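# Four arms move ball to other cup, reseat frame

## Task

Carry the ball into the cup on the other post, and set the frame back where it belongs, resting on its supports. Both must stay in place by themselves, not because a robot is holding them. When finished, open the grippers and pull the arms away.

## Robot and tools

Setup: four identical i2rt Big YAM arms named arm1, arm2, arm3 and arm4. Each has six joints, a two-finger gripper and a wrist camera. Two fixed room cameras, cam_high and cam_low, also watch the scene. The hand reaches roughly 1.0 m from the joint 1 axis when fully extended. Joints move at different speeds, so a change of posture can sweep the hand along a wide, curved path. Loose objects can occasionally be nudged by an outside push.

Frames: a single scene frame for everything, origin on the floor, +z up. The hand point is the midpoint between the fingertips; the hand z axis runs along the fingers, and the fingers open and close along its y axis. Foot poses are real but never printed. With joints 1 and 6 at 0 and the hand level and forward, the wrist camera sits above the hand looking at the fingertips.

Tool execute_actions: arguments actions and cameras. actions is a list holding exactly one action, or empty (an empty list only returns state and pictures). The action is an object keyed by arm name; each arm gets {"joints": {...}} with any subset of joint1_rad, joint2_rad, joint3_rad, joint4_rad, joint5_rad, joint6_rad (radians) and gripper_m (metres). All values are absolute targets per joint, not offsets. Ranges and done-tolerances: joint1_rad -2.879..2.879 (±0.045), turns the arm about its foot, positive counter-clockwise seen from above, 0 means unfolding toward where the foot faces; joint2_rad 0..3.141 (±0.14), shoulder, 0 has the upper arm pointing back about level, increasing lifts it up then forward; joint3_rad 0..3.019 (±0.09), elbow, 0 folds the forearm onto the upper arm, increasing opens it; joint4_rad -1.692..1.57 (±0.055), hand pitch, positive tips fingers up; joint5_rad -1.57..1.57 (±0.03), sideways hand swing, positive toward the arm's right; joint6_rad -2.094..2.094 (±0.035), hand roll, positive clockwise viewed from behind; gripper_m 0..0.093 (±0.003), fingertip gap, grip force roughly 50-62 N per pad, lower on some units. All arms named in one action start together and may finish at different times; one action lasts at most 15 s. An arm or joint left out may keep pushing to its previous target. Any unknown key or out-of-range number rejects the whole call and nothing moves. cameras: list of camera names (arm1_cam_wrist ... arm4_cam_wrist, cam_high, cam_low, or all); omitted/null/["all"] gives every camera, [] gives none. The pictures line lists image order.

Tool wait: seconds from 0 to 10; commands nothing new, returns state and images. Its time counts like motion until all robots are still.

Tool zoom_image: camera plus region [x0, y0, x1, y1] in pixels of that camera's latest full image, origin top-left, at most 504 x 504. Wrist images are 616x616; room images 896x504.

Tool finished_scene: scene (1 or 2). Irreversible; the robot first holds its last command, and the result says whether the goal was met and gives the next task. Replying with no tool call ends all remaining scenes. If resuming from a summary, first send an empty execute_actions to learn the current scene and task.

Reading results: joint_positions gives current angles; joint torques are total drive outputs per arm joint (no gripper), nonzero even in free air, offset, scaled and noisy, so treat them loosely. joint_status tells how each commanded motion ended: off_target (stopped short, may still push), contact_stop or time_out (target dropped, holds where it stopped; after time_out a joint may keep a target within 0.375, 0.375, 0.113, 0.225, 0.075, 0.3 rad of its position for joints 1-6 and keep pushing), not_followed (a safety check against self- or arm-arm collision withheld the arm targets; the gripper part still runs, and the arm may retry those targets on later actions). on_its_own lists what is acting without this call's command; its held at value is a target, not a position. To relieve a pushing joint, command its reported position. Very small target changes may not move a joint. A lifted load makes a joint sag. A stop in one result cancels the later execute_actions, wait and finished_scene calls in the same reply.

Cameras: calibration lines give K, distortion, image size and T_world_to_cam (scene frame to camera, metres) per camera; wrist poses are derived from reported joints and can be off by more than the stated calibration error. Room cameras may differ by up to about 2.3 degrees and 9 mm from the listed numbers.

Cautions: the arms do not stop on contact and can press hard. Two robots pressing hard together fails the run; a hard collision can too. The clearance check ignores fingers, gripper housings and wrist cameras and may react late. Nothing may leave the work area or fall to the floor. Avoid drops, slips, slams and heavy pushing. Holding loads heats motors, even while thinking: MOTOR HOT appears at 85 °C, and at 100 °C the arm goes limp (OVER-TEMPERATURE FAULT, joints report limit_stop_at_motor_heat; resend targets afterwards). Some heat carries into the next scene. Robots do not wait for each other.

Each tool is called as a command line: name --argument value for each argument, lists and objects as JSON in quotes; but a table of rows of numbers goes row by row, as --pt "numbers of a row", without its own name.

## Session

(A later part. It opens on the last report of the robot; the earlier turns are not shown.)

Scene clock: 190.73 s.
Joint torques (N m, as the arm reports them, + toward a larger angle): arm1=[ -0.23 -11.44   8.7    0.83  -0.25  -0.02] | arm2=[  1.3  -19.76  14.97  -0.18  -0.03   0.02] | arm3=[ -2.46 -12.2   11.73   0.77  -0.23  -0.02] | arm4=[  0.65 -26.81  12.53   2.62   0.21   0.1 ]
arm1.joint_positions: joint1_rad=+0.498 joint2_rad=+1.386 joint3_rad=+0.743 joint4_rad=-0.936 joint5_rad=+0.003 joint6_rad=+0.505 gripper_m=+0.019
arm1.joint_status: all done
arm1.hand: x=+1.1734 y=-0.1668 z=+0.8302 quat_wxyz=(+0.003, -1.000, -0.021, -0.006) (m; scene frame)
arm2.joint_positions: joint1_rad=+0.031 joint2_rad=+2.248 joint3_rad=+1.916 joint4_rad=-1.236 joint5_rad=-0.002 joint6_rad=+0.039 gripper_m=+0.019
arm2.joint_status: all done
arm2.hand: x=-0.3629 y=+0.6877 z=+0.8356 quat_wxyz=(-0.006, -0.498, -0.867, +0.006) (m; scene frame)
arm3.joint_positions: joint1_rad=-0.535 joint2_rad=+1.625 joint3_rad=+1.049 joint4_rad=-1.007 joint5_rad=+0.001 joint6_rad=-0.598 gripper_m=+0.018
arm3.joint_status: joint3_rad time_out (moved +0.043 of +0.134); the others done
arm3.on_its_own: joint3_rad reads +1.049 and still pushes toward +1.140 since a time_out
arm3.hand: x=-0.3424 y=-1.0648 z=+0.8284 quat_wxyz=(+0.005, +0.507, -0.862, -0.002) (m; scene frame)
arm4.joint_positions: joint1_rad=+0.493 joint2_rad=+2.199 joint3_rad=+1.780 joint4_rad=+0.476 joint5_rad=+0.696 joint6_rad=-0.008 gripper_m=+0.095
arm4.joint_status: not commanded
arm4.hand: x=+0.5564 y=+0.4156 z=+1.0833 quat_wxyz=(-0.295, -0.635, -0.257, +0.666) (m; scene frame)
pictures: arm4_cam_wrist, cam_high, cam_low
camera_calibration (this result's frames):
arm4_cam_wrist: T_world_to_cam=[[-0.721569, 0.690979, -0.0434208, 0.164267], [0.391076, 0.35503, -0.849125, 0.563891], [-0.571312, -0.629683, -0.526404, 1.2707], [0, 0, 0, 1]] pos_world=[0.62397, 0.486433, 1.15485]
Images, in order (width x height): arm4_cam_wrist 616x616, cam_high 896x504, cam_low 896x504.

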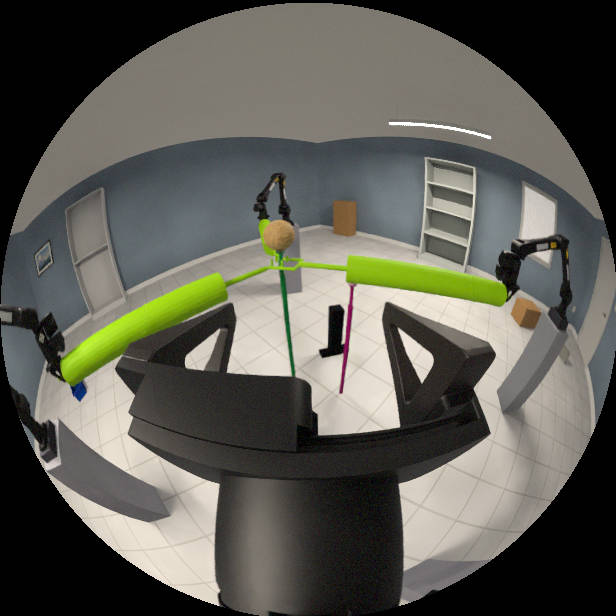

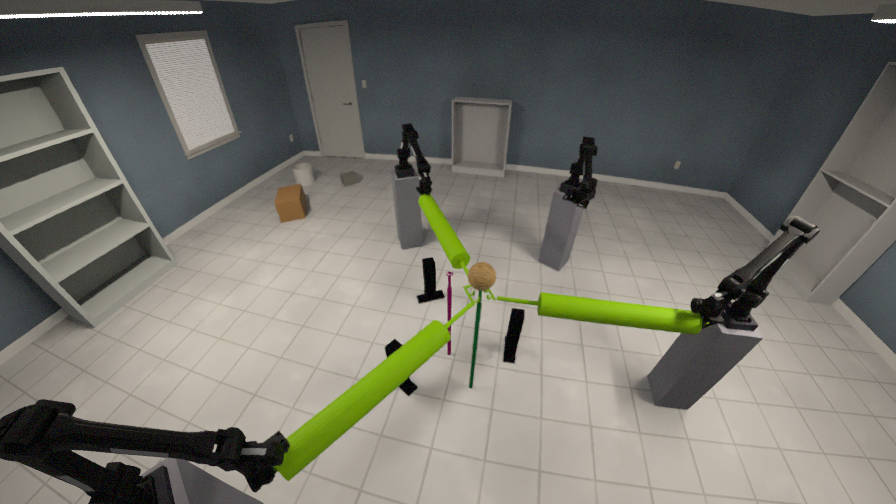

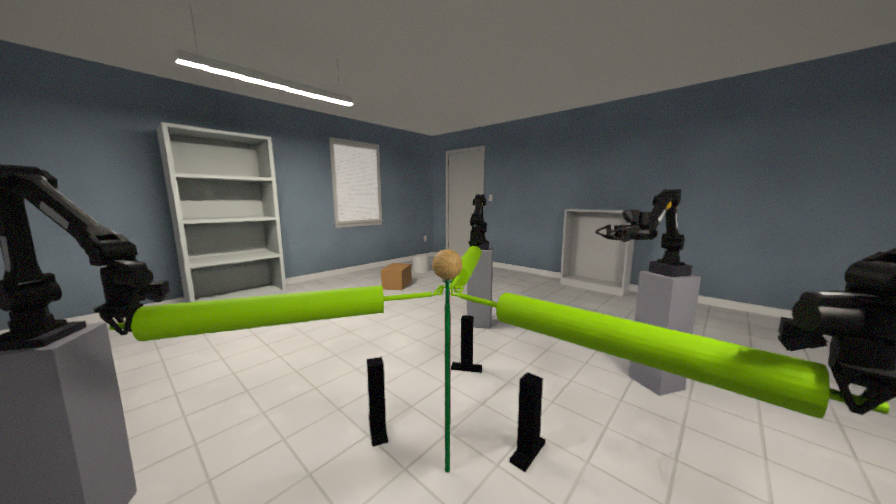

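execute_actions --actions '[{"arm1":{"joints":{"joint1_rad":0.478,"joint2_rad":1.33,"joint3_rad":0.84,"joint4_rad":-1.0,"joint6_rad":0.49}},"arm2":{"joints":{"joint1_rad":0.03,"joint2_rad":2.165,"joint3_rad":1.955,"joint4_rad":-1.275}},"arm3":{"joints":{"joint1_rad":-0.52,"joint2_rad":1.56,"joint3_rad":1.15,"joint4_rad":-1.055,"joint6_rad":-0.60}}}]' --cameras '["cam_low","cam_high","arm4_cam_wrist"]'

zoom_image --camera "cam_high" --region '[445, 260, 515, 320]'

zoom_image --camera "cam_low" --region '[415, 255, 485, 315]'

zoom_image --camera "arm4_cam_wrist" --region '[245, 215, 325, 285]'

Scene clock: 203.93 s.
Joint torques (N m, as the arm reports them, + toward a larger angle): arm1=[ -0.54 -10.85  11.89   0.31  -0.13  -0.1 ] | arm2=[  0.22 -23.39  11.94  -0.31  -0.12   0.02] | arm3=[ -1.18 -15.95  11.13   0.28  -0.18   0.13] | arm4=[  0.68 -26.83  12.52   2.62   0.21   0.1 ]
arm1.joint_positions: joint1_rad=+0.485 joint2_rad=+1.360 joint3_rad=+0.768 joint4_rad=-0.996 joint5_rad=+0.000 joint6_rad=+0.493 gripper_m=+0.019
arm1.joint_status: all done
arm1.hand: x=+1.1725 y=-0.1633 z=+0.8457 quat_wxyz=(+0.004, -1.000, -0.020, -0.011) (m; scene frame)
arm2.joint_positions: joint1_rad=+0.031 joint2_rad=+2.237 joint3_rad=+1.916 joint4_rad=-1.252 joint5_rad=+0.000 joint6_rad=+0.039 gripper_m=+0.019
arm2.joint_status: all done
arm2.hand: x=-0.3647 y=+0.6899 z=+0.8426 quat_wxyz=(-0.003, -0.498, -0.867, +0.005) (m; scene frame)
arm3.joint_positions: joint1_rad=-0.531 joint2_rad=+1.606 joint3_rad=+1.072 joint4_rad=-1.051 joint5_rad=+0.001 joint6_rad=-0.598 gripper_m=+0.018
arm3.joint_status: all done
arm3.hand: x=-0.3427 y=-1.0630 z=+0.8435 quat_wxyz=(+0.006, +0.508, -0.861, -0.002) (m; scene frame)
arm4.joint_positions: joint1_rad=+0.493 joint2_rad=+2.199 joint3_rad=+1.780 joint4_rad=+0.476 joint5_rad=+0.696 joint6_rad=-0.008 gripper_m=+0.095
arm4.joint_status: not commanded
arm4.hand: x=+0.5564 y=+0.4156 z=+1.0833 quat_wxyz=(-0.295, -0.635, -0.257, +0.666) (m; scene frame)
pictures: arm4_cam_wrist, cam_high, cam_low
camera_calibration (this result's frames):
arm4_cam_wrist: T_world_to_cam=[[-0.721569, 0.690979, -0.0434208, 0.164267], [0.391076, 0.35503, -0.849125, 0.563891], [-0.571312, -0.629683, -0.526404, 1.2707], [0, 0, 0, 1]] pos_world=[0.62397, 0.486433, 1.15485]
Images, in order (width x height): arm4_cam_wrist 616x616, cam_high 896x504, cam_low 896x504.

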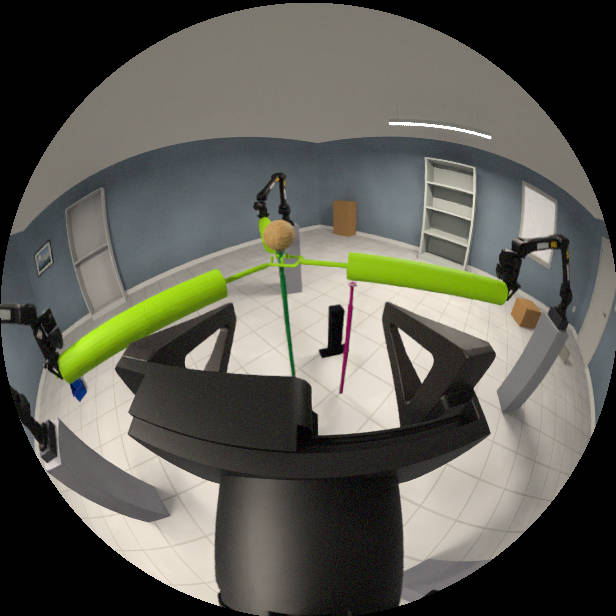

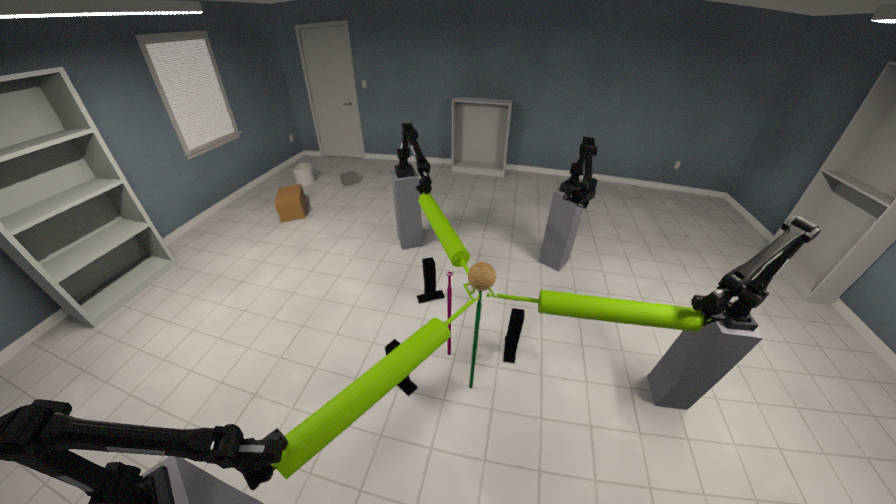

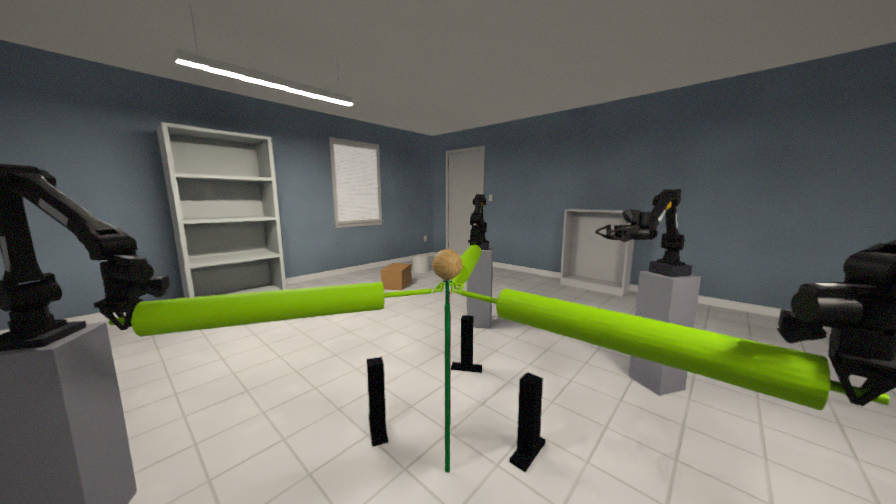

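Region (445, 260, 515, 320) of cam_high's 896x504 image, scaled by 7.200, with more detail than that image has; it fills the top 432 rows of this view, and the rest is white.

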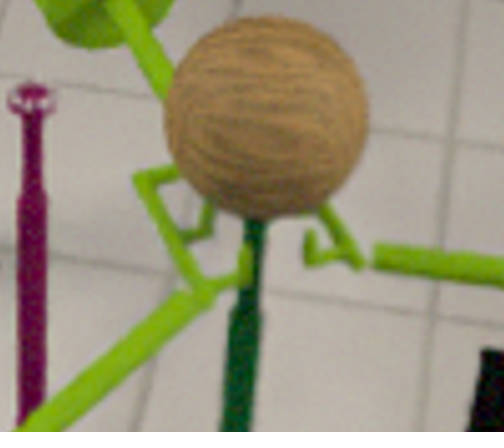

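Region (415, 255, 485, 315) of cam_low's 896x504 image, scaled by 7.200, with more detail than that image has; it fills the top 432 rows of this view, and the rest is white.

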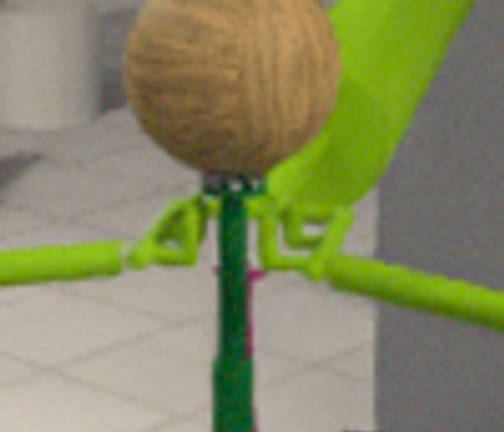

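Region (245, 215, 325, 285) of arm4_cam_wrist's 616x616 image, scaled by 6.300, with more detail than that image has; it fills the top 441 rows of this view, and the rest is white.

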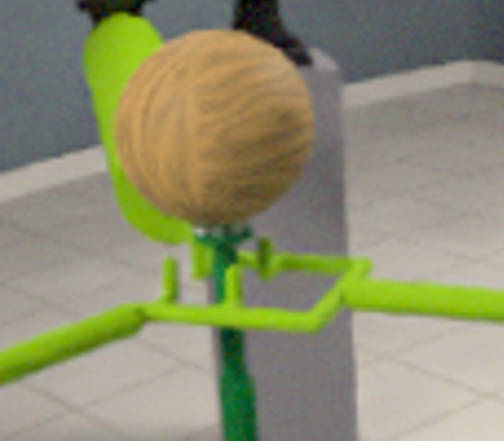

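execute_actions --actions '[{"arm1":{"joints":{"joint2_rad":1.31,"joint3_rad":0.885,"joint4_rad":-1.04}},"arm2":{"joints":{"joint1_rad":0.015,"joint2_rad":2.13,"joint3_rad":1.97,"joint4_rad":-1.315}},"arm3":{"joints":{"joint2_rad":1.53,"joint3_rad":1.165,"joint4_rad":-1.10}}}]' --cameras '["cam_low","arm4_cam_wrist"]'

zoom_image --camera "cam_low" --region '[415, 255, 485, 315]'

zoom_image --camera "arm4_cam_wrist" --region '[245, 215, 325, 285]'

Scene clock: 209.97 s.
Joint torques (N m, as the arm reports them, + toward a larger angle): arm1=[ -0.23 -11.01  12.49   0.58  -0.35  -0.08] | arm2=[ -0.14 -22.97  13.34  -0.5   -0.13   0.04] | arm3=[ -1.76 -14.97  11.7    0.58   0.01   0.08] | arm4=[  0.62 -26.83  12.54   2.62   0.21   0.1 ]
arm1.joint_positions: joint1_rad=+0.482 joint2_rad=+1.342 joint3_rad=+0.808 joint4_rad=-1.044 joint5_rad=+0.005 joint6_rad=+0.490 gripper_m=+0.019
arm1.joint_status: all done
arm1.hand: x=+1.1649 y=-0.1652 z=+0.8641 quat_wxyz=(+0.004, -1.000, -0.020, -0.005) (m; scene frame)
arm2.joint_positions: joint1_rad=+0.022 joint2_rad=+2.194 joint3_rad=+1.916 joint4_rad=-1.285 joint5_rad=+0.000 joint6_rad=+0.034 gripper_m=+0.019
arm2.joint_status: all done
arm2.hand: x=-0.3721 y=+0.6904 z=+0.8702 quat_wxyz=(-0.008, -0.500, -0.866, +0.008) (m; scene frame)
arm3.joint_positions: joint1_rad=-0.525 joint2_rad=+1.568 joint3_rad=+1.080 joint4_rad=-1.103 joint5_rad=-0.004 joint6_rad=-0.592 gripper_m=+0.018
arm3.joint_status: all done
arm3.hand: x=-0.3505 y=-1.0633 z=+0.8617 quat_wxyz=(+0.008, +0.508, -0.861, -0.005) (m; scene frame)
arm4.joint_positions: joint1_rad=+0.493 joint2_rad=+2.199 joint3_rad=+1.780 joint4_rad=+0.476 joint5_rad=+0.696 joint6_rad=-0.008 gripper_m=+0.095
arm4.joint_status: not commanded
arm4.hand: x=+0.5564 y=+0.4156 z=+1.0833 quat_wxyz=(-0.295, -0.635, -0.257, +0.666) (m; scene frame)
pictures: arm4_cam_wrist, cam_low
camera_calibration (this result's frames):
arm4_cam_wrist: T_world_to_cam=[[-0.721569, 0.690979, -0.0434208, 0.164267], [0.391076, 0.35503, -0.849125, 0.563891], [-0.571312, -0.629683, -0.526404, 1.2707], [0, 0, 0, 1]] pos_world=[0.62397, 0.486433, 1.15485]
Images, in order (width x height): arm4_cam_wrist 616x616, cam_low 896x504.

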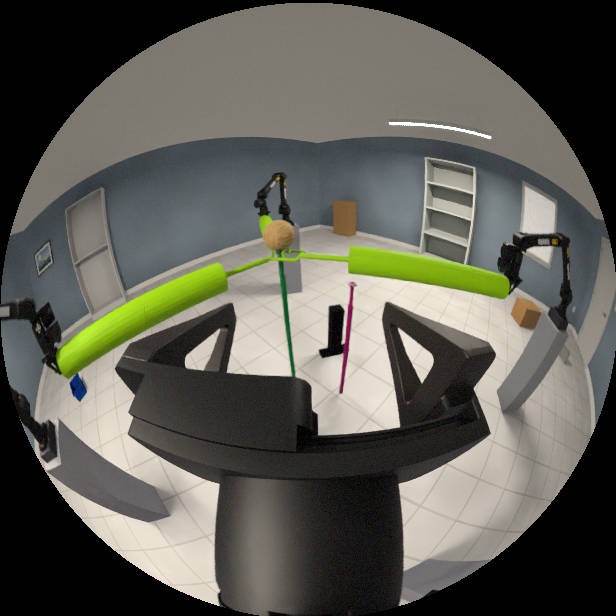

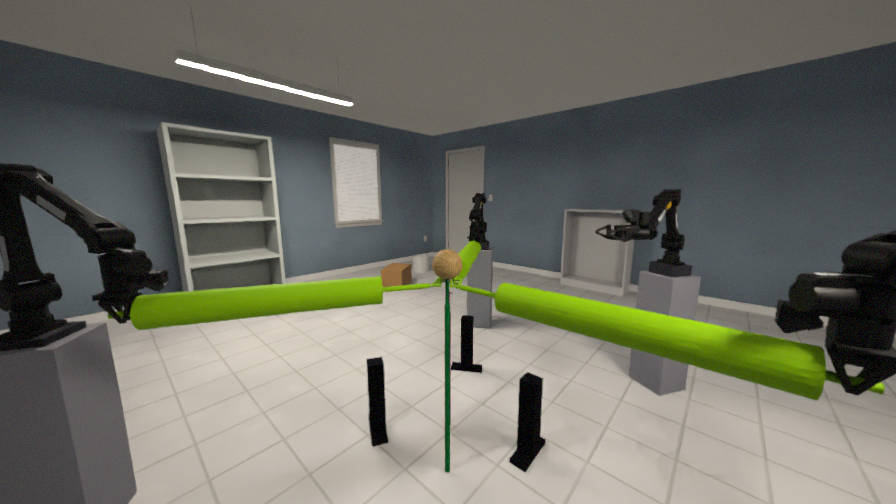

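Region (415, 255, 485, 315) of cam_low's 896x504 image, scaled by 7.200, with more detail than that image has; it fills the top 432 rows of this view, and the rest is white.

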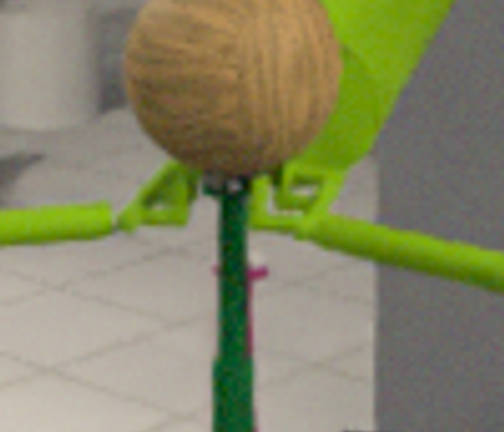

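Region (245, 215, 325, 285) of arm4_cam_wrist's 616x616 image, scaled by 6.300, with more detail than that image has; it fills the top 441 rows of this view, and the rest is white.

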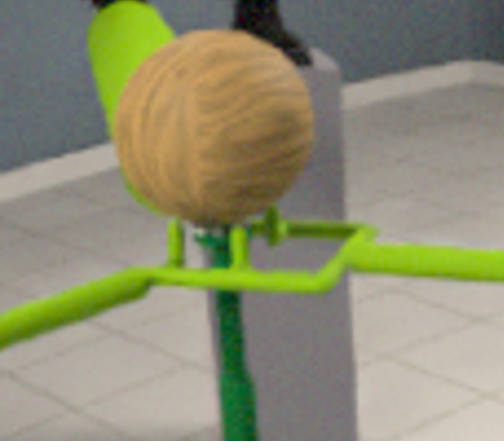

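Well centred. Lift in two steps.

execute_actions --actions '[{"arm1":{"joints":{"joint2_rad":1.27,"joint3_rad":0.925,"joint4_rad":-1.125}},"arm2":{"joints":{"joint1_rad":0.025,"joint2_rad":2.115,"joint3_rad":2.02,"joint4_rad":-1.355}},"arm3":{"joints":{"joint2_rad":1.505,"joint3_rad":1.215,"joint4_rad":-1.165}}}]' --cameras '[]'

execute_actions --actions '[{"arm1":{"joints":{"joint2_rad":1.23,"joint3_rad":0.98,"joint4_rad":-1.215}},"arm2":{"joints":{"joint2_rad":2.09,"joint3_rad":2.07,"joint4_rad":-1.425}},"arm3":{"joints":{"joint2_rad":1.475,"joint3_rad":1.268,"joint4_rad":-1.245}}}]' --cameras '["cam_low","arm4_cam_wrist"]'

zoom_image --camera "cam_low" --region '[405, 225, 495, 305]'

Scene clock: 220.97 s.
Joint torques (N m, as the arm reports them, + toward a larger angle): arm1=[ -0.18 -10.95  12.99   0.35  -0.32  -0.06] | arm2=[  0.56 -23.95  15.03  -0.43  -0.04   0.05] | arm3=[ -1.71 -15.96  12.44   0.39  -0.25   0.08] | arm4=[  0.67 -26.83  12.54   2.6    0.21   0.1 ]
arm1.joint_positions: joint1_rad=+0.480 joint2_rad=+1.304 joint3_rad=+0.845 joint4_rad=-1.122 joint5_rad=+0.004 joint6_rad=+0.488 gripper_m=+0.019
arm1.joint_status: all done
arm1.hand: x=+1.1661 y=-0.1641 z=+0.8884 quat_wxyz=(+0.004, -1.000, -0.020, -0.007) (m; scene frame)
arm2.joint_positions: joint1_rad=+0.022 joint2_rad=+2.194 joint3_rad=+1.947 joint4_rad=-1.327 joint5_rad=-0.002 joint6_rad=+0.033 gripper_m=+0.019
arm2.joint_status: all done
arm2.hand: x=-0.3716 y=+0.6904 z=+0.8817 quat_wxyz=(-0.003, -0.499, -0.866, +0.004) (m; scene frame)
arm3.joint_positions: joint1_rad=-0.525 joint2_rad=+1.555 joint3_rad=+1.120 joint4_rad=-1.165 joint5_rad=+0.002 joint6_rad=-0.592 gripper_m=+0.018
arm3.joint_status: joint3_rad time_out (moved +0.040 of +0.135); the others done
arm3.on_its_own: joint3_rad reads +1.120 and still pushes toward +1.215 since a time_out
arm3.hand: x=-0.3485 y=-1.0633 z=+0.8808 quat_wxyz=(+0.013, +0.509, -0.861, -0.002) (m; scene frame)
arm4.joint_positions: joint1_rad=+0.493 joint2_rad=+2.199 joint3_rad=+1.780 joint4_rad=+0.476 joint5_rad=+0.696 joint6_rad=-0.008 gripper_m=+0.095
arm4.joint_status: not commanded
arm4.hand: x=+0.5564 y=+0.4156 z=+1.0833 quat_wxyz=(-0.295, -0.635, -0.257, +0.666) (m; scene frame)
pictures: none
No camera images: the call's "cameras" was empty. Leave "cameras" out to get every camera's image.

not run: a stop came earlier in this reply.

Region (405, 225, 495, 305) of cam_low's 896x504 image, scaled by 5.600, with more detail than that image has.

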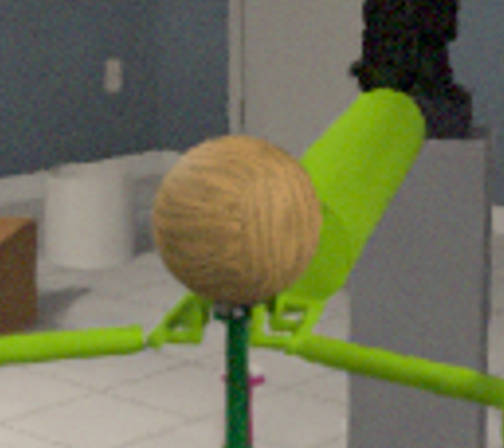

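execute_actions --actions '[{"arm1":{"joints":{"joint2_rad":1.225,"joint3_rad":0.98,"joint4_rad":-1.215}},"arm2":{"joints":{"joint2_rad":2.075,"joint3_rad":2.078,"joint4_rad":-1.43}},"arm3":{"joints":{"joint2_rad":1.46,"joint3_rad":1.28,"joint4_rad":-1.24}}}]' --cameras '["cam_low","arm4_cam_wrist"]'

zoom_image --camera "cam_low" --region '[405, 225, 495, 305]'

Scene clock: 239.10 s.
Joint torques (N m, as the arm reports them, + toward a larger angle): arm1=[ -0.15 -10.11  13.26   0.54  -0.39  -0.05] | arm2=[  0.68 -23.55  15.43  -0.15  -0.05   0.05] | arm3=[ -1.62 -15.31  13.1    1.16  -0.21   0.08] | arm4=[  0.65 -26.82  12.53   2.61   0.21   0.1 ]
arm1.joint_positions: joint1_rad=+0.480 joint2_rad=+1.254 joint3_rad=+0.901 joint4_rad=-1.217 joint5_rad=+0.006 joint6_rad=+0.488 gripper_m=+0.019
arm1.joint_status: all done
arm1.hand: x=+1.1661 y=-0.1636 z=+0.9232 quat_wxyz=(+0.002, -1.000, -0.020, -0.002) (m; scene frame)
arm2.joint_positions: joint1_rad=+0.022 joint2_rad=+2.150 joint3_rad=+2.003 joint4_rad=-1.412 joint5_rad=-0.002 joint6_rad=+0.033 gripper_m=+0.019
arm2.joint_status: all done
arm2.hand: x=-0.3721 y=+0.6919 z=+0.9315 quat_wxyz=(-0.010, -0.499, -0.866, +0.008) (m; scene frame)
arm3.joint_positions: joint1_rad=-0.525 joint2_rad=+1.504 joint3_rad=+1.180 joint4_rad=-1.254 joint5_rad=+0.001 joint6_rad=-0.592 gripper_m=+0.018
arm3.joint_status: joint3_rad time_out (moved +0.060 of +0.160); the others done
arm3.on_its_own: joint3_rad reads +1.180 and still pushes toward +1.280 since a time_out
arm3.hand: x=-0.3473 y=-1.0627 z=+0.9226 quat_wxyz=(+0.003, +0.509, -0.861, -0.002) (m; scene frame)
arm4.joint_positions: joint1_rad=+0.493 joint2_rad=+2.199 joint3_rad=+1.780 joint4_rad=+0.476 joint5_rad=+0.696 joint6_rad=-0.008 gripper_m=+0.095
arm4.joint_status: not commanded
arm4.hand: x=+0.5564 y=+0.4156 z=+1.0833 quat_wxyz=(-0.295, -0.635, -0.257, +0.666) (m; scene frame)
pictures: arm4_cam_wrist, cam_low
camera_calibration (this result's frames):
arm4_cam_wrist: T_world_to_cam=[[-0.721569, 0.690979, -0.0434208, 0.164267], [0.391076, 0.35503, -0.849125, 0.563891], [-0.571312, -0.629683, -0.526404, 1.2707], [0, 0, 0, 1]] pos_world=[0.62397, 0.486433, 1.15485]
Images, in order (width x height): arm4_cam_wrist 616x616, cam_low 896x504.

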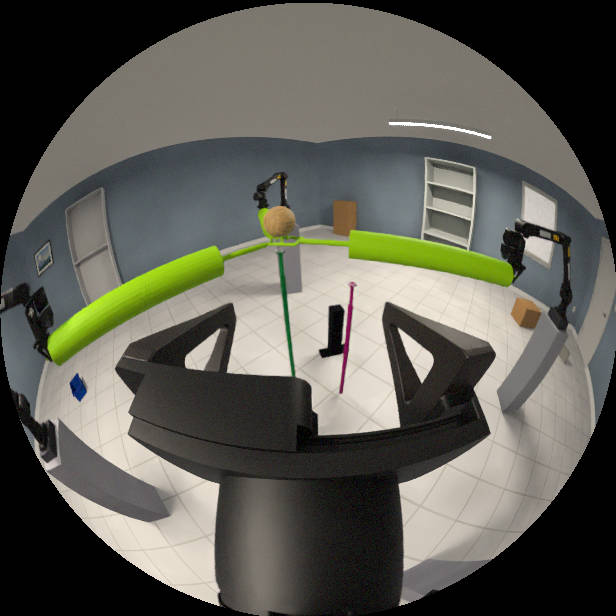

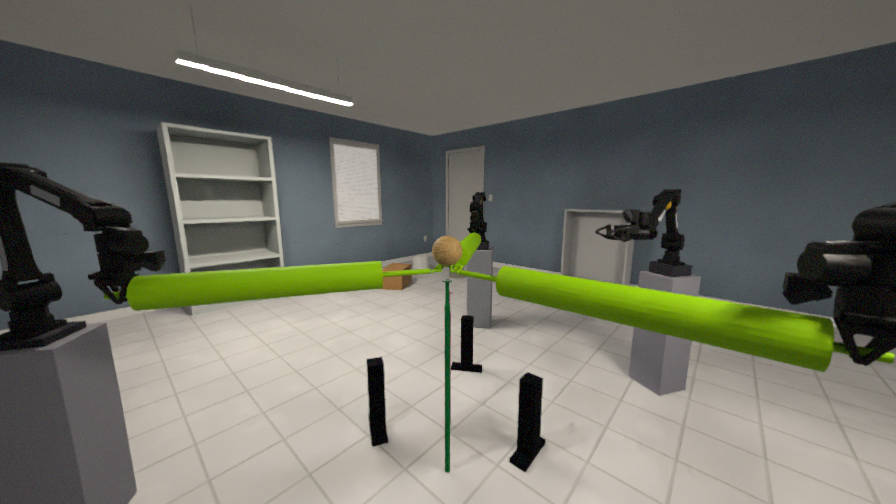

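Region (405, 225, 495, 305) of cam_low's 896x504 image, scaled by 5.600, with more detail than that image has.

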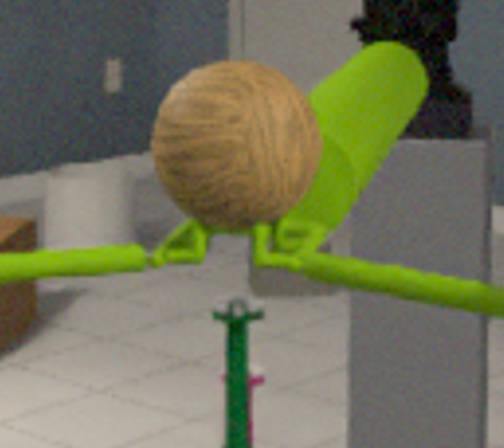

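execute_actions --actions '[{"arm1":{"joints":{"joint1_rad":0.40,"joint2_rad":1.28,"joint3_rad":0.995,"joint4_rad":-1.2,"joint6_rad":0.40}},"arm2":{"joints":{"joint1_rad":0.01,"joint2_rad":2.01,"joint3_rad":1.92,"joint4_rad":-1.36}},"arm3":{"joints":{"joint1_rad":-0.455,"joint2_rad":1.45,"joint3_rad":1.225,"joint4_rad":-1.23,"joint6_rad":-0.515}}}]' --cameras '[]'

execute_actions --actions '[{"arm1":{"joints":{"joint1_rad":0.32,"joint2_rad":1.305,"joint3_rad":1.01,"joint4_rad":-1.19,"joint6_rad":0.325}},"arm2":{"joints":{"joint1_rad":0.005,"joint2_rad":1.945,"joint3_rad":1.80,"joint4_rad":-1.305,"joint6_rad":0.01}},"arm3":{"joints":{"joint1_rad":-0.39,"joint2_rad":1.45,"joint3_rad":1.21,"joint4_rad":-1.225,"joint6_rad":-0.45}}}]' --cameras '[]'

execute_actions --actions '[{"arm1":{"joints":{"joint1_rad":0.222,"joint2_rad":1.36,"joint3_rad":1.025,"joint4_rad":-1.145,"joint6_rad":0.228}},"arm2":{"joints":{"joint1_rad":-0.008,"joint2_rad":1.87,"joint3_rad":1.635,"joint4_rad":-1.215,"joint6_rad":-0.005}},"arm3":{"joints":{"joint1_rad":-0.30,"joint2_rad":1.48,"joint3_rad":1.175,"joint4_rad":-1.18,"joint6_rad":-0.36}}}]' --cameras '[]'

execute_actions --actions '[{"arm1":{"joints":{"joint1_rad":0.134,"joint2_rad":1.42,"joint3_rad":1.04,"joint4_rad":-1.10,"joint6_rad":0.14}},"arm2":{"joints":{"joint1_rad":-0.022,"joint2_rad":1.80,"joint3_rad":1.48,"joint4_rad":-1.135,"joint6_rad":-0.02}},"arm3":{"joints":{"joint1_rad":-0.21,"joint2_rad":1.50,"joint3_rad":1.15,"joint4_rad":-1.14,"joint6_rad":-0.27}}}]' --cameras '["cam_low"]'

execute_actions --actions '[{"arm1":{"joints":{"joint1_rad":0.05,"joint2_rad":1.50,"joint3_rad":1.07,"joint4_rad":-1.05,"joint6_rad":0.055}},"arm2":{"joints":{"joint1_rad":-0.037,"joint2_rad":1.74,"joint3_rad":1.33,"joint4_rad":-1.045,"joint6_rad":-0.035}},"arm3":{"joints":{"joint1_rad":-0.12,"joint2_rad":1.535,"joint3_rad":1.13,"joint4_rad":-1.09,"joint6_rad":-0.18}}}]' --cameras '[]'

execute_actions --actions '[{"arm1":{"joints":{"joint1_rad":-0.024,"joint2_rad":1.58,"joint3_rad":1.105,"joint4_rad":-1.0,"joint6_rad":-0.02}},"arm2":{"joints":{"joint1_rad":-0.055,"joint2_rad":1.685,"joint3_rad":1.185,"joint4_rad":-0.96,"joint6_rad":-0.055}},"arm3":{"joints":{"joint1_rad":-0.03,"joint2_rad":1.58,"joint3_rad":1.13,"joint4_rad":-1.04,"joint6_rad":-0.09}}}]' --cameras '[]'

execute_actions --actions '[{"arm1":{"joints":{"joint1_rad":-0.09,"joint2_rad":1.665,"joint3_rad":1.155,"joint4_rad":-0.965,"joint6_rad":-0.085}},"arm2":{"joints":{"joint1_rad":-0.075,"joint2_rad":1.645,"joint3_rad":1.055,"joint4_rad":-0.875,"joint6_rad":-0.075}},"arm3":{"joints":{"joint1_rad":0.053,"joint2_rad":1.635,"joint3_rad":1.15,"joint4_rad":-0.99,"joint6_rad":-0.005}}}]' --cameras '[]'

execute_actions --actions '[{"arm1":{"joints":{"joint1_rad":-0.146,"joint2_rad":1.75,"joint3_rad":1.21,"joint4_rad":-0.935,"joint6_rad":-0.14}},"arm2":{"joints":{"joint1_rad":-0.097,"joint2_rad":1.61,"joint3_rad":0.93,"joint4_rad":-0.79,"joint6_rad":-0.097}},"arm3":{"joints":{"joint1_rad":0.13,"joint2_rad":1.69,"joint3_rad":1.17,"joint4_rad":-0.95,"joint6_rad":0.07}}}]' --cameras '["cam_low","cam_high","arm4_cam_wrist"]'

zoom_image --camera "cam_high" --region '[410, 225, 490, 305]'

zoom_image --camera "cam_low" --region '[410, 240, 490, 320]'

zoom_image --camera "arm4_cam_wrist" --region '[305, 220, 405, 320]'

Scene clock: 264.00 s.
Joint torques (N m, as the arm reports them, + toward a larger angle): arm1=[-0.09 -8.28 13.77  1.03 -0.13 -0.14] | arm2=[ -0.56 -23.36  10.79   1.19  -0.09   0.05] | arm3=[ -1.32 -15.82   9.95   1.64  -0.31   0.27] | arm4=[  0.66 -26.84  12.53   2.62   0.21   0.1 ]
arm1.joint_positions: joint1_rad=+0.401 joint2_rad=+1.282 joint3_rad=+0.908 joint4_rad=-1.217 joint5_rad=+0.000 joint6_rad=+0.407 gripper_m=+0.019
arm1.joint_status: all done
arm1.hand: x=+1.1520 y=-0.1428 z=+0.9171 quat_wxyz=(+0.004, -1.000, -0.021, -0.012) (m; scene frame)
arm2.joint_positions: joint1_rad=+0.021 joint2_rad=+2.095 joint3_rad=+1.898 joint4_rad=-1.384 joint5_rad=+0.000 joint6_rad=+0.032 gripper_m=+0.019
arm2.joint_status: all done
arm2.hand: x=-0.3858 y=+0.7123 z=+0.9264 quat_wxyz=(+0.000, -0.499, -0.866, +0.003) (m; scene frame)
arm3.joint_positions: joint1_rad=-0.466 joint2_rad=+1.504 joint3_rad=+1.176 joint4_rad=-1.254 joint5_rad=+0.004 joint6_rad=-0.530 gripper_m=+0.018
arm3.joint_status: all done
arm3.hand: x=-0.3605 y=-1.0419 z=+0.9211 quat_wxyz=(+0.005, +0.508, -0.862, +0.000) (m; scene frame)
arm4.joint_positions: joint1_rad=+0.493 joint2_rad=+2.199 joint3_rad=+1.780 joint4_rad=+0.476 joint5_rad=+0.696 joint6_rad=-0.008 gripper_m=+0.095
arm4.joint_status: not commanded
arm4.hand: x=+0.5564 y=+0.4156 z=+1.0833 quat_wxyz=(-0.295, -0.635, -0.257, +0.666) (m; scene frame)
pictures: none
No camera images: the call's "cameras" was empty. Leave "cameras" out to get every camera's image.

Scene clock: 264.80 s.
Joint torques (N m, as the arm reports them, + toward a larger angle): arm1=[-0.13 -8.42 13.39  1.34 -0.05 -0.1 ] | arm2=[ -0.53 -22.29  10.96   1.44  -0.1   -0.12] | arm3=[ -1.25 -15.9    9.62   1.81  -0.3    0.27] | arm4=[  0.64 -26.83  12.52   2.61   0.21   0.1 ]
arm1.joint_positions: joint1_rad=+0.321 joint2_rad=+1.304 joint3_rad=+0.927 joint4_rad=-1.216 joint5_rad=-0.002 joint6_rad=+0.329 gripper_m=+0.019
arm1.joint_status: all done
arm1.hand: x=+1.1345 y=-0.1219 z=+0.9167 quat_wxyz=(+0.002, -1.000, -0.021, -0.014) (m; scene frame)
arm2.joint_positions: joint1_rad=+0.017 joint2_rad=+2.024 joint3_rad=+1.774 joint4_rad=-1.335 joint5_rad=+0.000 joint6_rad=+0.024 gripper_m=+0.019
arm2.joint_status: all done
arm2.hand: x=-0.4024 y=+0.7336 z=+0.9232 quat_wxyz=(+0.002, -0.498, -0.867, +0.002) (m; scene frame)
arm3.joint_positions: joint1_rad=-0.400 joint2_rad=+1.504 joint3_rad=+1.166 joint4_rad=-1.254 joint5_rad=+0.004 joint6_rad=-0.464 gripper_m=+0.018
arm3.joint_status: all done
arm3.hand: x=-0.3783 y=-1.0203 z=+0.9177 quat_wxyz=(+0.009, +0.508, -0.862, +0.000) (m; scene frame)
arm4.joint_positions: joint1_rad=+0.493 joint2_rad=+2.199 joint3_rad=+1.780 joint4_rad=+0.476 joint5_rad=+0.696 joint6_rad=-0.008 gripper_m=+0.095
arm4.joint_status: not commanded
arm4.hand: x=+0.5564 y=+0.4156 z=+1.0833 quat_wxyz=(-0.295, -0.635, -0.257, +0.666) (m; scene frame)
pictures: none
No camera images: the call's "cameras" was empty. Leave "cameras" out to get every camera's image.

Scene clock: 265.63 s.
Joint torques (N m, as the arm reports them, + toward a larger angle): arm1=[  0.08 -10.2   13.25   1.26   0.01  -0.07] | arm2=[ -0.17 -20.77  11.09   1.55  -0.1   -0.11] | arm3=[ -1.49 -13.55   9.71   1.96  -0.29   0.28] | arm4=[  0.65 -26.85  12.53   2.62   0.21   0.1 ]
arm1.joint_positions: joint1_rad=+0.222 joint2_rad=+1.369 joint3_rad=+0.943 joint4_rad=-1.168 joint5_rad=-0.004 joint6_rad=+0.229 gripper_m=+0.019
arm1.joint_status: all done
arm1.hand: x=+1.1077 y=-0.0948 z=+0.9007 quat_wxyz=(+0.001, -1.000, -0.021, -0.015) (m; scene frame)
arm2.joint_positions: joint1_rad=+0.002 joint2_rad=+1.945 joint3_rad=+1.605 joint4_rad=-1.250 joint5_rad=+0.000 joint6_rad=+0.010 gripper_m=+0.019
arm2.joint_status: all done
arm2.hand: x=-0.4285 y=+0.7602 z=+0.9064 quat_wxyz=(+0.004, -0.498, -0.867, +0.001) (m; scene frame)
arm3.joint_positions: joint1_rad=-0.310 joint2_rad=+1.504 joint3_rad=+1.128 joint4_rad=-1.213 joint5_rad=+0.003 joint6_rad=-0.374 gripper_m=+0.018
arm3.joint_status: all done
arm3.hand: x=-0.4044 y=-0.9928 z=+0.9043 quat_wxyz=(+0.008, +0.508, -0.862, +0.001) (m; scene frame)
arm4.joint_positions: joint1_rad=+0.493 joint2_rad=+2.199 joint3_rad=+1.780 joint4_rad=+0.476 joint5_rad=+0.696 joint6_rad=-0.008 gripper_m=+0.095
arm4.joint_status: not commanded
arm4.hand: x=+0.5564 y=+0.4156 z=+1.0833 quat_wxyz=(-0.295, -0.635, -0.257, +0.666) (m; scene frame)
pictures: none
No camera images: the call's "cameras" was empty. Leave "cameras" out to get every camera's image.

Scene clock: 266.47 s.
Joint torques (N m, as the arm reports them, + toward a larger angle): arm1=[  0.06 -11.19  12.65   1.15   0.02  -0.08] | arm2=[ -0.33 -19.07  10.78   1.46  -0.11  -0.12] | arm3=[ -1.6  -12.06   9.58   2.08  -0.26   0.26] | arm4=[  0.66 -26.87  12.53   2.61   0.21   0.1 ]
arm1.joint_positions: joint1_rad=+0.133 joint2_rad=+1.430 joint3_rad=+0.964 joint4_rad=-1.119 joint5_rad=-0.004 joint6_rad=+0.141 gripper_m=+0.019
arm1.joint_status: all done
arm1.hand: x=+1.0819 y=-0.0678 z=+0.8868 quat_wxyz=(-0.001, -1.000, -0.020, -0.011) (m; scene frame)
arm2.joint_positions: joint1_rad=-0.011 joint2_rad=+1.871 joint3_rad=+1.449 joint4_rad=-1.168 joint5_rad=+0.000 joint6_rad=-0.003 gripper_m=+0.019
arm2.joint_status: all done
arm2.hand: x=-0.4533 y=+0.7878 z=+0.8909 quat_wxyz=(+0.004, -0.498, -0.867, +0.001) (m; scene frame)
arm3.joint_positions: joint1_rad=-0.218 joint2_rad=+1.511 joint3_rad=+1.104 joint4_rad=-1.175 joint5_rad=+0.003 joint6_rad=-0.282 gripper_m=+0.018
arm3.joint_status: all done
arm3.hand: x=-0.4300 y=-0.9645 z=+0.8932 quat_wxyz=(+0.004, +0.508, -0.862, +0.001) (m; scene frame)
arm4.joint_positions: joint1_rad=+0.493 joint2_rad=+2.199 joint3_rad=+1.780 joint4_rad=+0.476 joint5_rad=+0.696 joint6_rad=-0.008 gripper_m=+0.095
arm4.joint_status: not commanded
arm4.hand: x=+0.5564 y=+0.4156 z=+1.0833 quat_wxyz=(-0.295, -0.635, -0.257, +0.666) (m; scene frame)
pictures: cam_low
Images, in order (width x height): cam_low 896x504.

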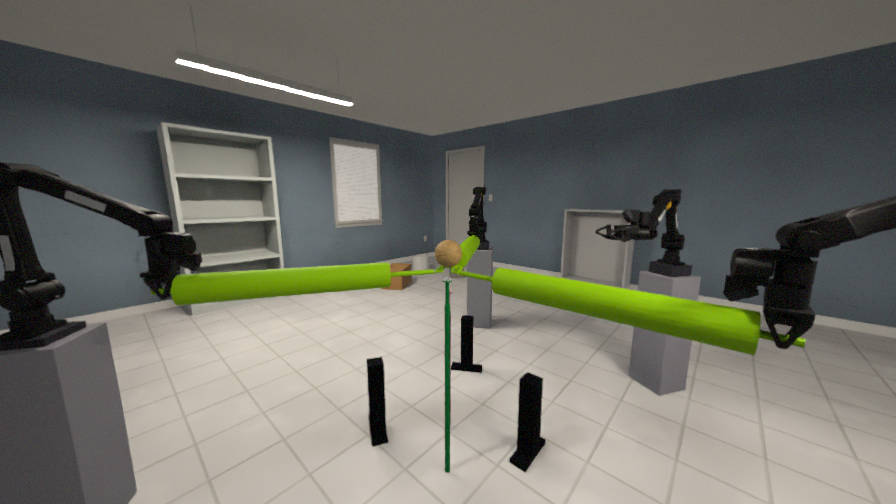

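Scene clock: 267.37 s.
Joint torques (N m, as the arm reports them, + toward a larger angle): arm1=[  0.1  -12.78  12.46   1.06  -0.04  -0.08] | arm2=[ -0.16 -18.03  10.79   1.56  -0.1   -0.15] | arm3=[ -1.6  -12.96   9.37   1.84  -0.12   0.25] | arm4=[  0.62 -26.82  12.54   2.62   0.21   0.1 ]
arm1.joint_positions: joint1_rad=+0.048 joint2_rad=+1.515 joint3_rad=+0.994 joint4_rad=-1.067 joint5_rad=-0.003 joint6_rad=+0.055 gripper_m=+0.019
arm1.joint_status: all done
arm1.hand: x=+1.0560 y=-0.0382 z=+0.8653 quat_wxyz=(-0.001, -1.000, -0.021, -0.012) (m; scene frame)
arm2.joint_positions: joint1_rad=-0.025 joint2_rad=+1.809 joint3_rad=+1.295 joint4_rad=-1.081 joint5_rad=+0.000 joint6_rad=-0.018 gripper_m=+0.019
arm2.joint_status: all done
arm2.hand: x=-0.4788 y=+0.8169 z=+0.8698 quat_wxyz=(+0.006, -0.497, -0.867, +0.000) (m; scene frame)
arm3.joint_positions: joint1_rad=-0.126 joint2_rad=+1.550 joint3_rad=+1.084 joint4_rad=-1.119 joint5_rad=+0.000 joint6_rad=-0.191 gripper_m=+0.018
arm3.joint_status: all done
arm3.hand: x=-0.4555 y=-0.9346 z=+0.8709 quat_wxyz=(+0.005, +0.508, -0.861, +0.000) (m; scene frame)
arm4.joint_positions: joint1_rad=+0.493 joint2_rad=+2.199 joint3_rad=+1.780 joint4_rad=+0.476 joint5_rad=+0.696 joint6_rad=-0.008 gripper_m=+0.095
arm4.joint_status: not commanded
arm4.hand: x=+0.5564 y=+0.4156 z=+1.0833 quat_wxyz=(-0.295, -0.635, -0.257, +0.666) (m; scene frame)
pictures: none
No camera images: the call's "cameras" was empty. Leave "cameras" out to get every camera's image.

Scene clock: 268.27 s.
Joint torques (N m, as the arm reports them, + toward a larger angle): arm1=[  0.19 -14.14  11.97   1.08  -0.08  -0.07] | arm2=[ -0.59 -16.67  10.35   1.45  -0.11  -0.18] | arm3=[ -1.74 -13.8    9.38   1.89  -0.07   0.24] | arm4=[  0.65 -26.87  12.53   2.62   0.21   0.1 ]
arm1.joint_positions: joint1_rad=-0.028 joint2_rad=+1.596 joint3_rad=+1.033 joint4_rad=-1.018 joint5_rad=-0.002 joint6_rad=-0.020 gripper_m=+0.019
arm1.joint_status: all done
arm1.hand: x=+1.0301 y=-0.0086 z=+0.8460 quat_wxyz=(-0.001, -1.000, -0.020, -0.009) (m; scene frame)
arm2.joint_positions: joint1_rad=-0.041 joint2_rad=+1.750 joint3_rad=+1.150 joint4_rad=-0.996 joint5_rad=+0.000 joint6_rad=-0.035 gripper_m=+0.019
arm2.joint_status: all done
arm2.hand: x=-0.5042 y=+0.8466 z=+0.8498 quat_wxyz=(+0.006, -0.497, -0.868, -0.001) (m; scene frame)
arm3.joint_positions: joint1_rad=-0.035 joint2_rad=+1.596 joint3_rad=+1.081 joint4_rad=-1.069 joint5_rad=-0.001 joint6_rad=-0.100 gripper_m=+0.018
arm3.joint_status: all done
arm3.hand: x=-0.4810 y=-0.9041 z=+0.8511 quat_wxyz=(+0.005, +0.508, -0.861, +0.000) (m; scene frame)
arm4.joint_positions: joint1_rad=+0.493 joint2_rad=+2.199 joint3_rad=+1.780 joint4_rad=+0.476 joint5_rad=+0.696 joint6_rad=-0.008 gripper_m=+0.095
arm4.joint_status: not commanded
arm4.hand: x=+0.5564 y=+0.4156 z=+1.0833 quat_wxyz=(-0.295, -0.635, -0.257, +0.666) (m; scene frame)
pictures: none
No camera images: the call's "cameras" was empty. Leave "cameras" out to get every camera's image.

Scene clock: 269.10 s.
Joint torques (N m, as the arm reports them, + toward a larger angle): arm1=[  0.09 -15.56  11.58   1.07  -0.1   -0.08] | arm2=[ -0.22 -15.61   9.86   1.48  -0.1   -0.16] | arm3=[ -1.86 -14.32  10.42   1.5   -0.03   0.26] | arm4=[  0.65 -26.82  12.54   2.61   0.21   0.1 ]
arm1.joint_positions: joint1_rad=-0.091 joint2_rad=+1.684 joint3_rad=+1.087 joint4_rad=-0.982 joint5_rad=-0.002 joint6_rad=-0.084 gripper_m=+0.019
arm1.joint_status: all done
arm1.hand: x=+1.0043 y=+0.0192 z=+0.8270 quat_wxyz=(-0.002, -1.000, -0.021, -0.007) (m; scene frame)
arm2.joint_positions: joint1_rad=-0.063 joint2_rad=+1.707 joint3_rad=+1.020 joint4_rad=-0.911 joint5_rad=+0.000 joint6_rad=-0.056 gripper_m=+0.019
arm2.joint_status: all done
arm2.hand: x=-0.5296 y=+0.8739 z=+0.8283 quat_wxyz=(+0.007, -0.498, -0.867, -0.002) (m; scene frame)
arm3.joint_positions: joint1_rad=+0.048 joint2_rad=+1.653 joint3_rad=+1.081 joint4_rad=-1.013 joint5_rad=-0.002 joint6_rad=-0.017 gripper_m=+0.018
arm3.joint_status: all done
arm3.hand: x=-0.5062 y=-0.8763 z=+0.8275 quat_wxyz=(+0.005, +0.508, -0.861, +0.001) (m; scene frame)
arm4.joint_positions: joint1_rad=+0.493 joint2_rad=+2.199 joint3_rad=+1.780 joint4_rad=+0.476 joint5_rad=+0.696 joint6_rad=-0.008 gripper_m=+0.095
arm4.joint_status: not commanded
arm4.hand: x=+0.5564 y=+0.4156 z=+1.0833 quat_wxyz=(-0.295, -0.635, -0.257, +0.666) (m; scene frame)
pictures: none
No camera images: the call's "cameras" was empty. Leave "cameras" out to get every camera's image.

Scene clock: 269.90 s.
Joint torques (N m, as the arm reports them, + toward a larger angle): arm1=[ -0.23 -16.99  11.09   0.99  -0.07  -0.11] | arm2=[ -0.14 -14.29   9.     1.46  -0.13  -0.13] | arm3=[ -1.64 -14.76  11.06   1.03   0.04   0.25] | arm4=[  0.66 -26.82  12.53   2.62   0.21   0.1 ]
arm1.joint_positions: joint1_rad=-0.142 joint2_rad=+1.770 joint3_rad=+1.147 joint4_rad=-0.949 joint5_rad=-0.003 joint6_rad=-0.136 gripper_m=+0.019
arm1.joint_status: all done
arm1.hand: x=+0.9789 y=+0.0443 z=+0.8075 quat_wxyz=(-0.002, -1.000, -0.021, -0.004) (m; scene frame)
arm2.joint_positions: joint1_rad=-0.089 joint2_rad=+1.670 joint3_rad=+0.899 joint4_rad=-0.824 joint5_rad=+0.000 joint6_rad=-0.081 gripper_m=+0.019
arm2.joint_status: all done
arm2.hand: x=-0.5545 y=+0.8992 z=+0.8083 quat_wxyz=(+0.005, -0.498, -0.867, -0.001) (m; scene frame)
arm3.joint_positions: joint1_rad=+0.125 joint2_rad=+1.707 joint3_rad=+1.087 joint4_rad=-0.961 joint5_rad=-0.003 joint6_rad=+0.060 gripper_m=+0.018
arm3.joint_status: all done
arm3.hand: x=-0.5315 y=-0.8509 z=+0.8068 quat_wxyz=(+0.004, +0.508, -0.861, +0.000) (m; scene frame)
arm4.joint_positions: joint1_rad=+0.493 joint2_rad=+2.199 joint3_rad=+1.780 joint4_rad=+0.476 joint5_rad=+0.696 joint6_rad=-0.008 gripper_m=+0.095
arm4.joint_status: not commanded
arm4.hand: x=+0.5564 y=+0.4156 z=+1.0833 quat_wxyz=(-0.295, -0.635, -0.257, +0.666) (m; scene frame)
pictures: arm4_cam_wrist, cam_high, cam_low
camera_calibration (this result's frames):
arm4_cam_wrist: T_world_to_cam=[[-0.721569, 0.690979, -0.0434208, 0.164267], [0.391076, 0.35503, -0.849125, 0.563891], [-0.571312, -0.629683, -0.526404, 1.2707], [0, 0, 0, 1]] pos_world=[0.62397, 0.486433, 1.15485]
Images, in order (width x height): arm4_cam_wrist 616x616, cam_high 896x504, cam_low 896x504.

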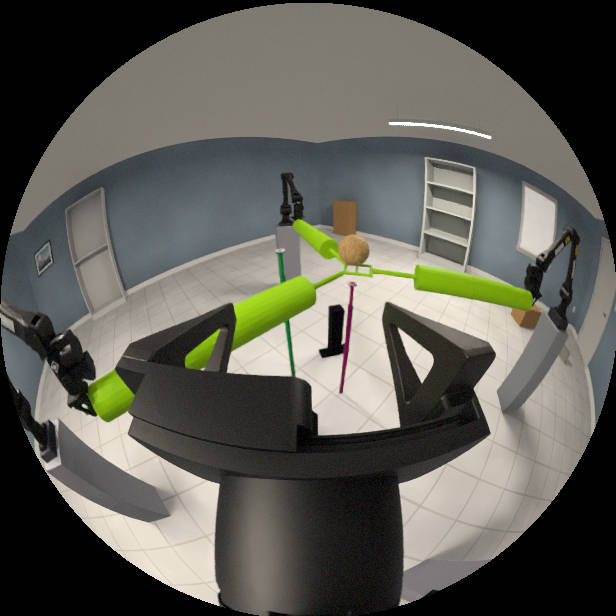

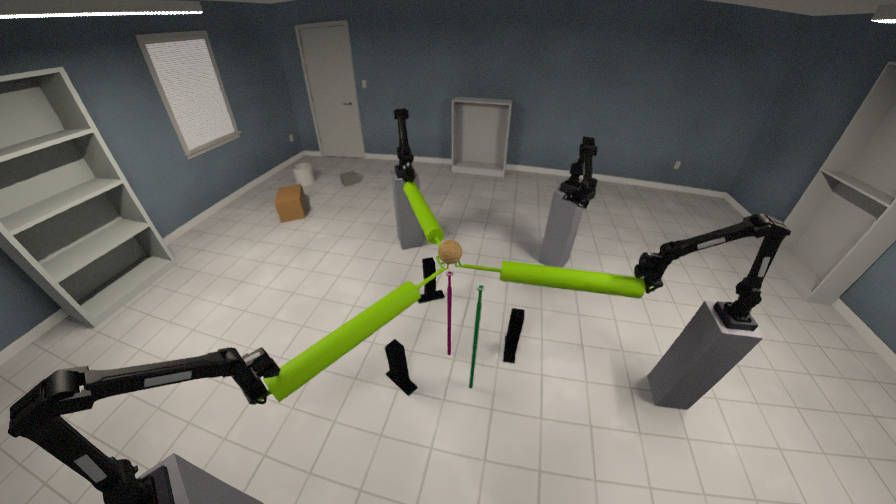

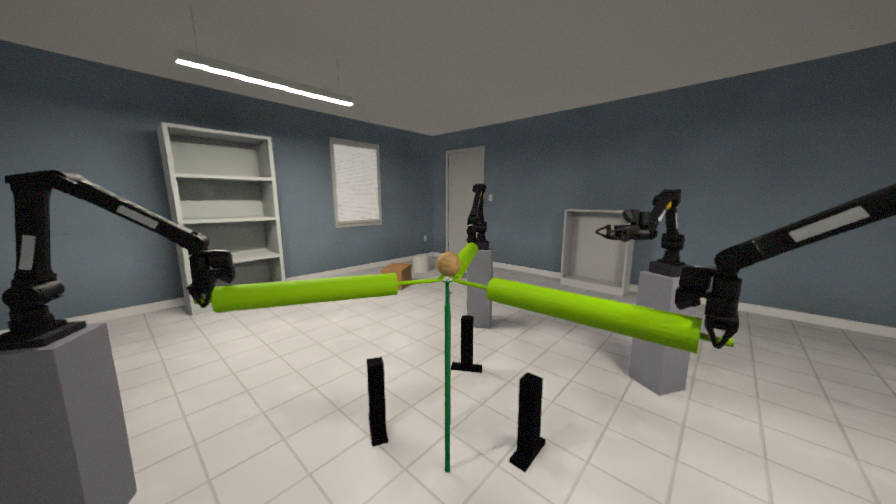

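Region (410, 225, 490, 305) of cam_high's 896x504 image, scaled by 6.300, with more detail than that image has.

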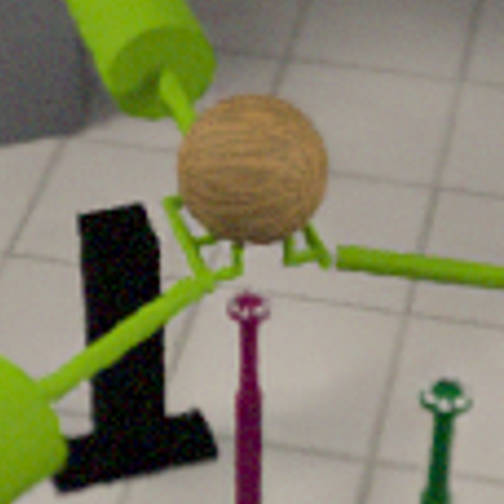

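Region (410, 240, 490, 320) of cam_low's 896x504 image, scaled by 6.300, with more detail than that image has.

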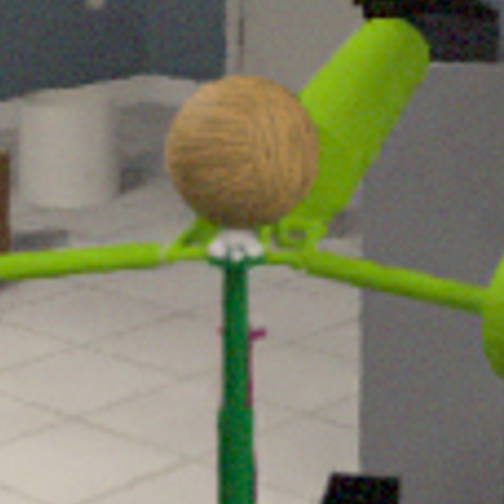

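Region (305, 220, 405, 320) of arm4_cam_wrist's 616x616 image, scaled by 5.040, with more detail than that image has.

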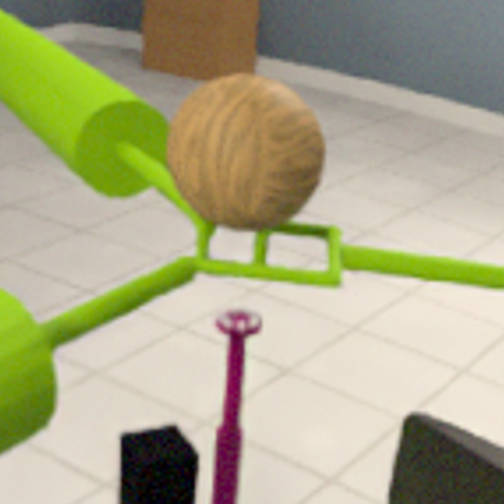

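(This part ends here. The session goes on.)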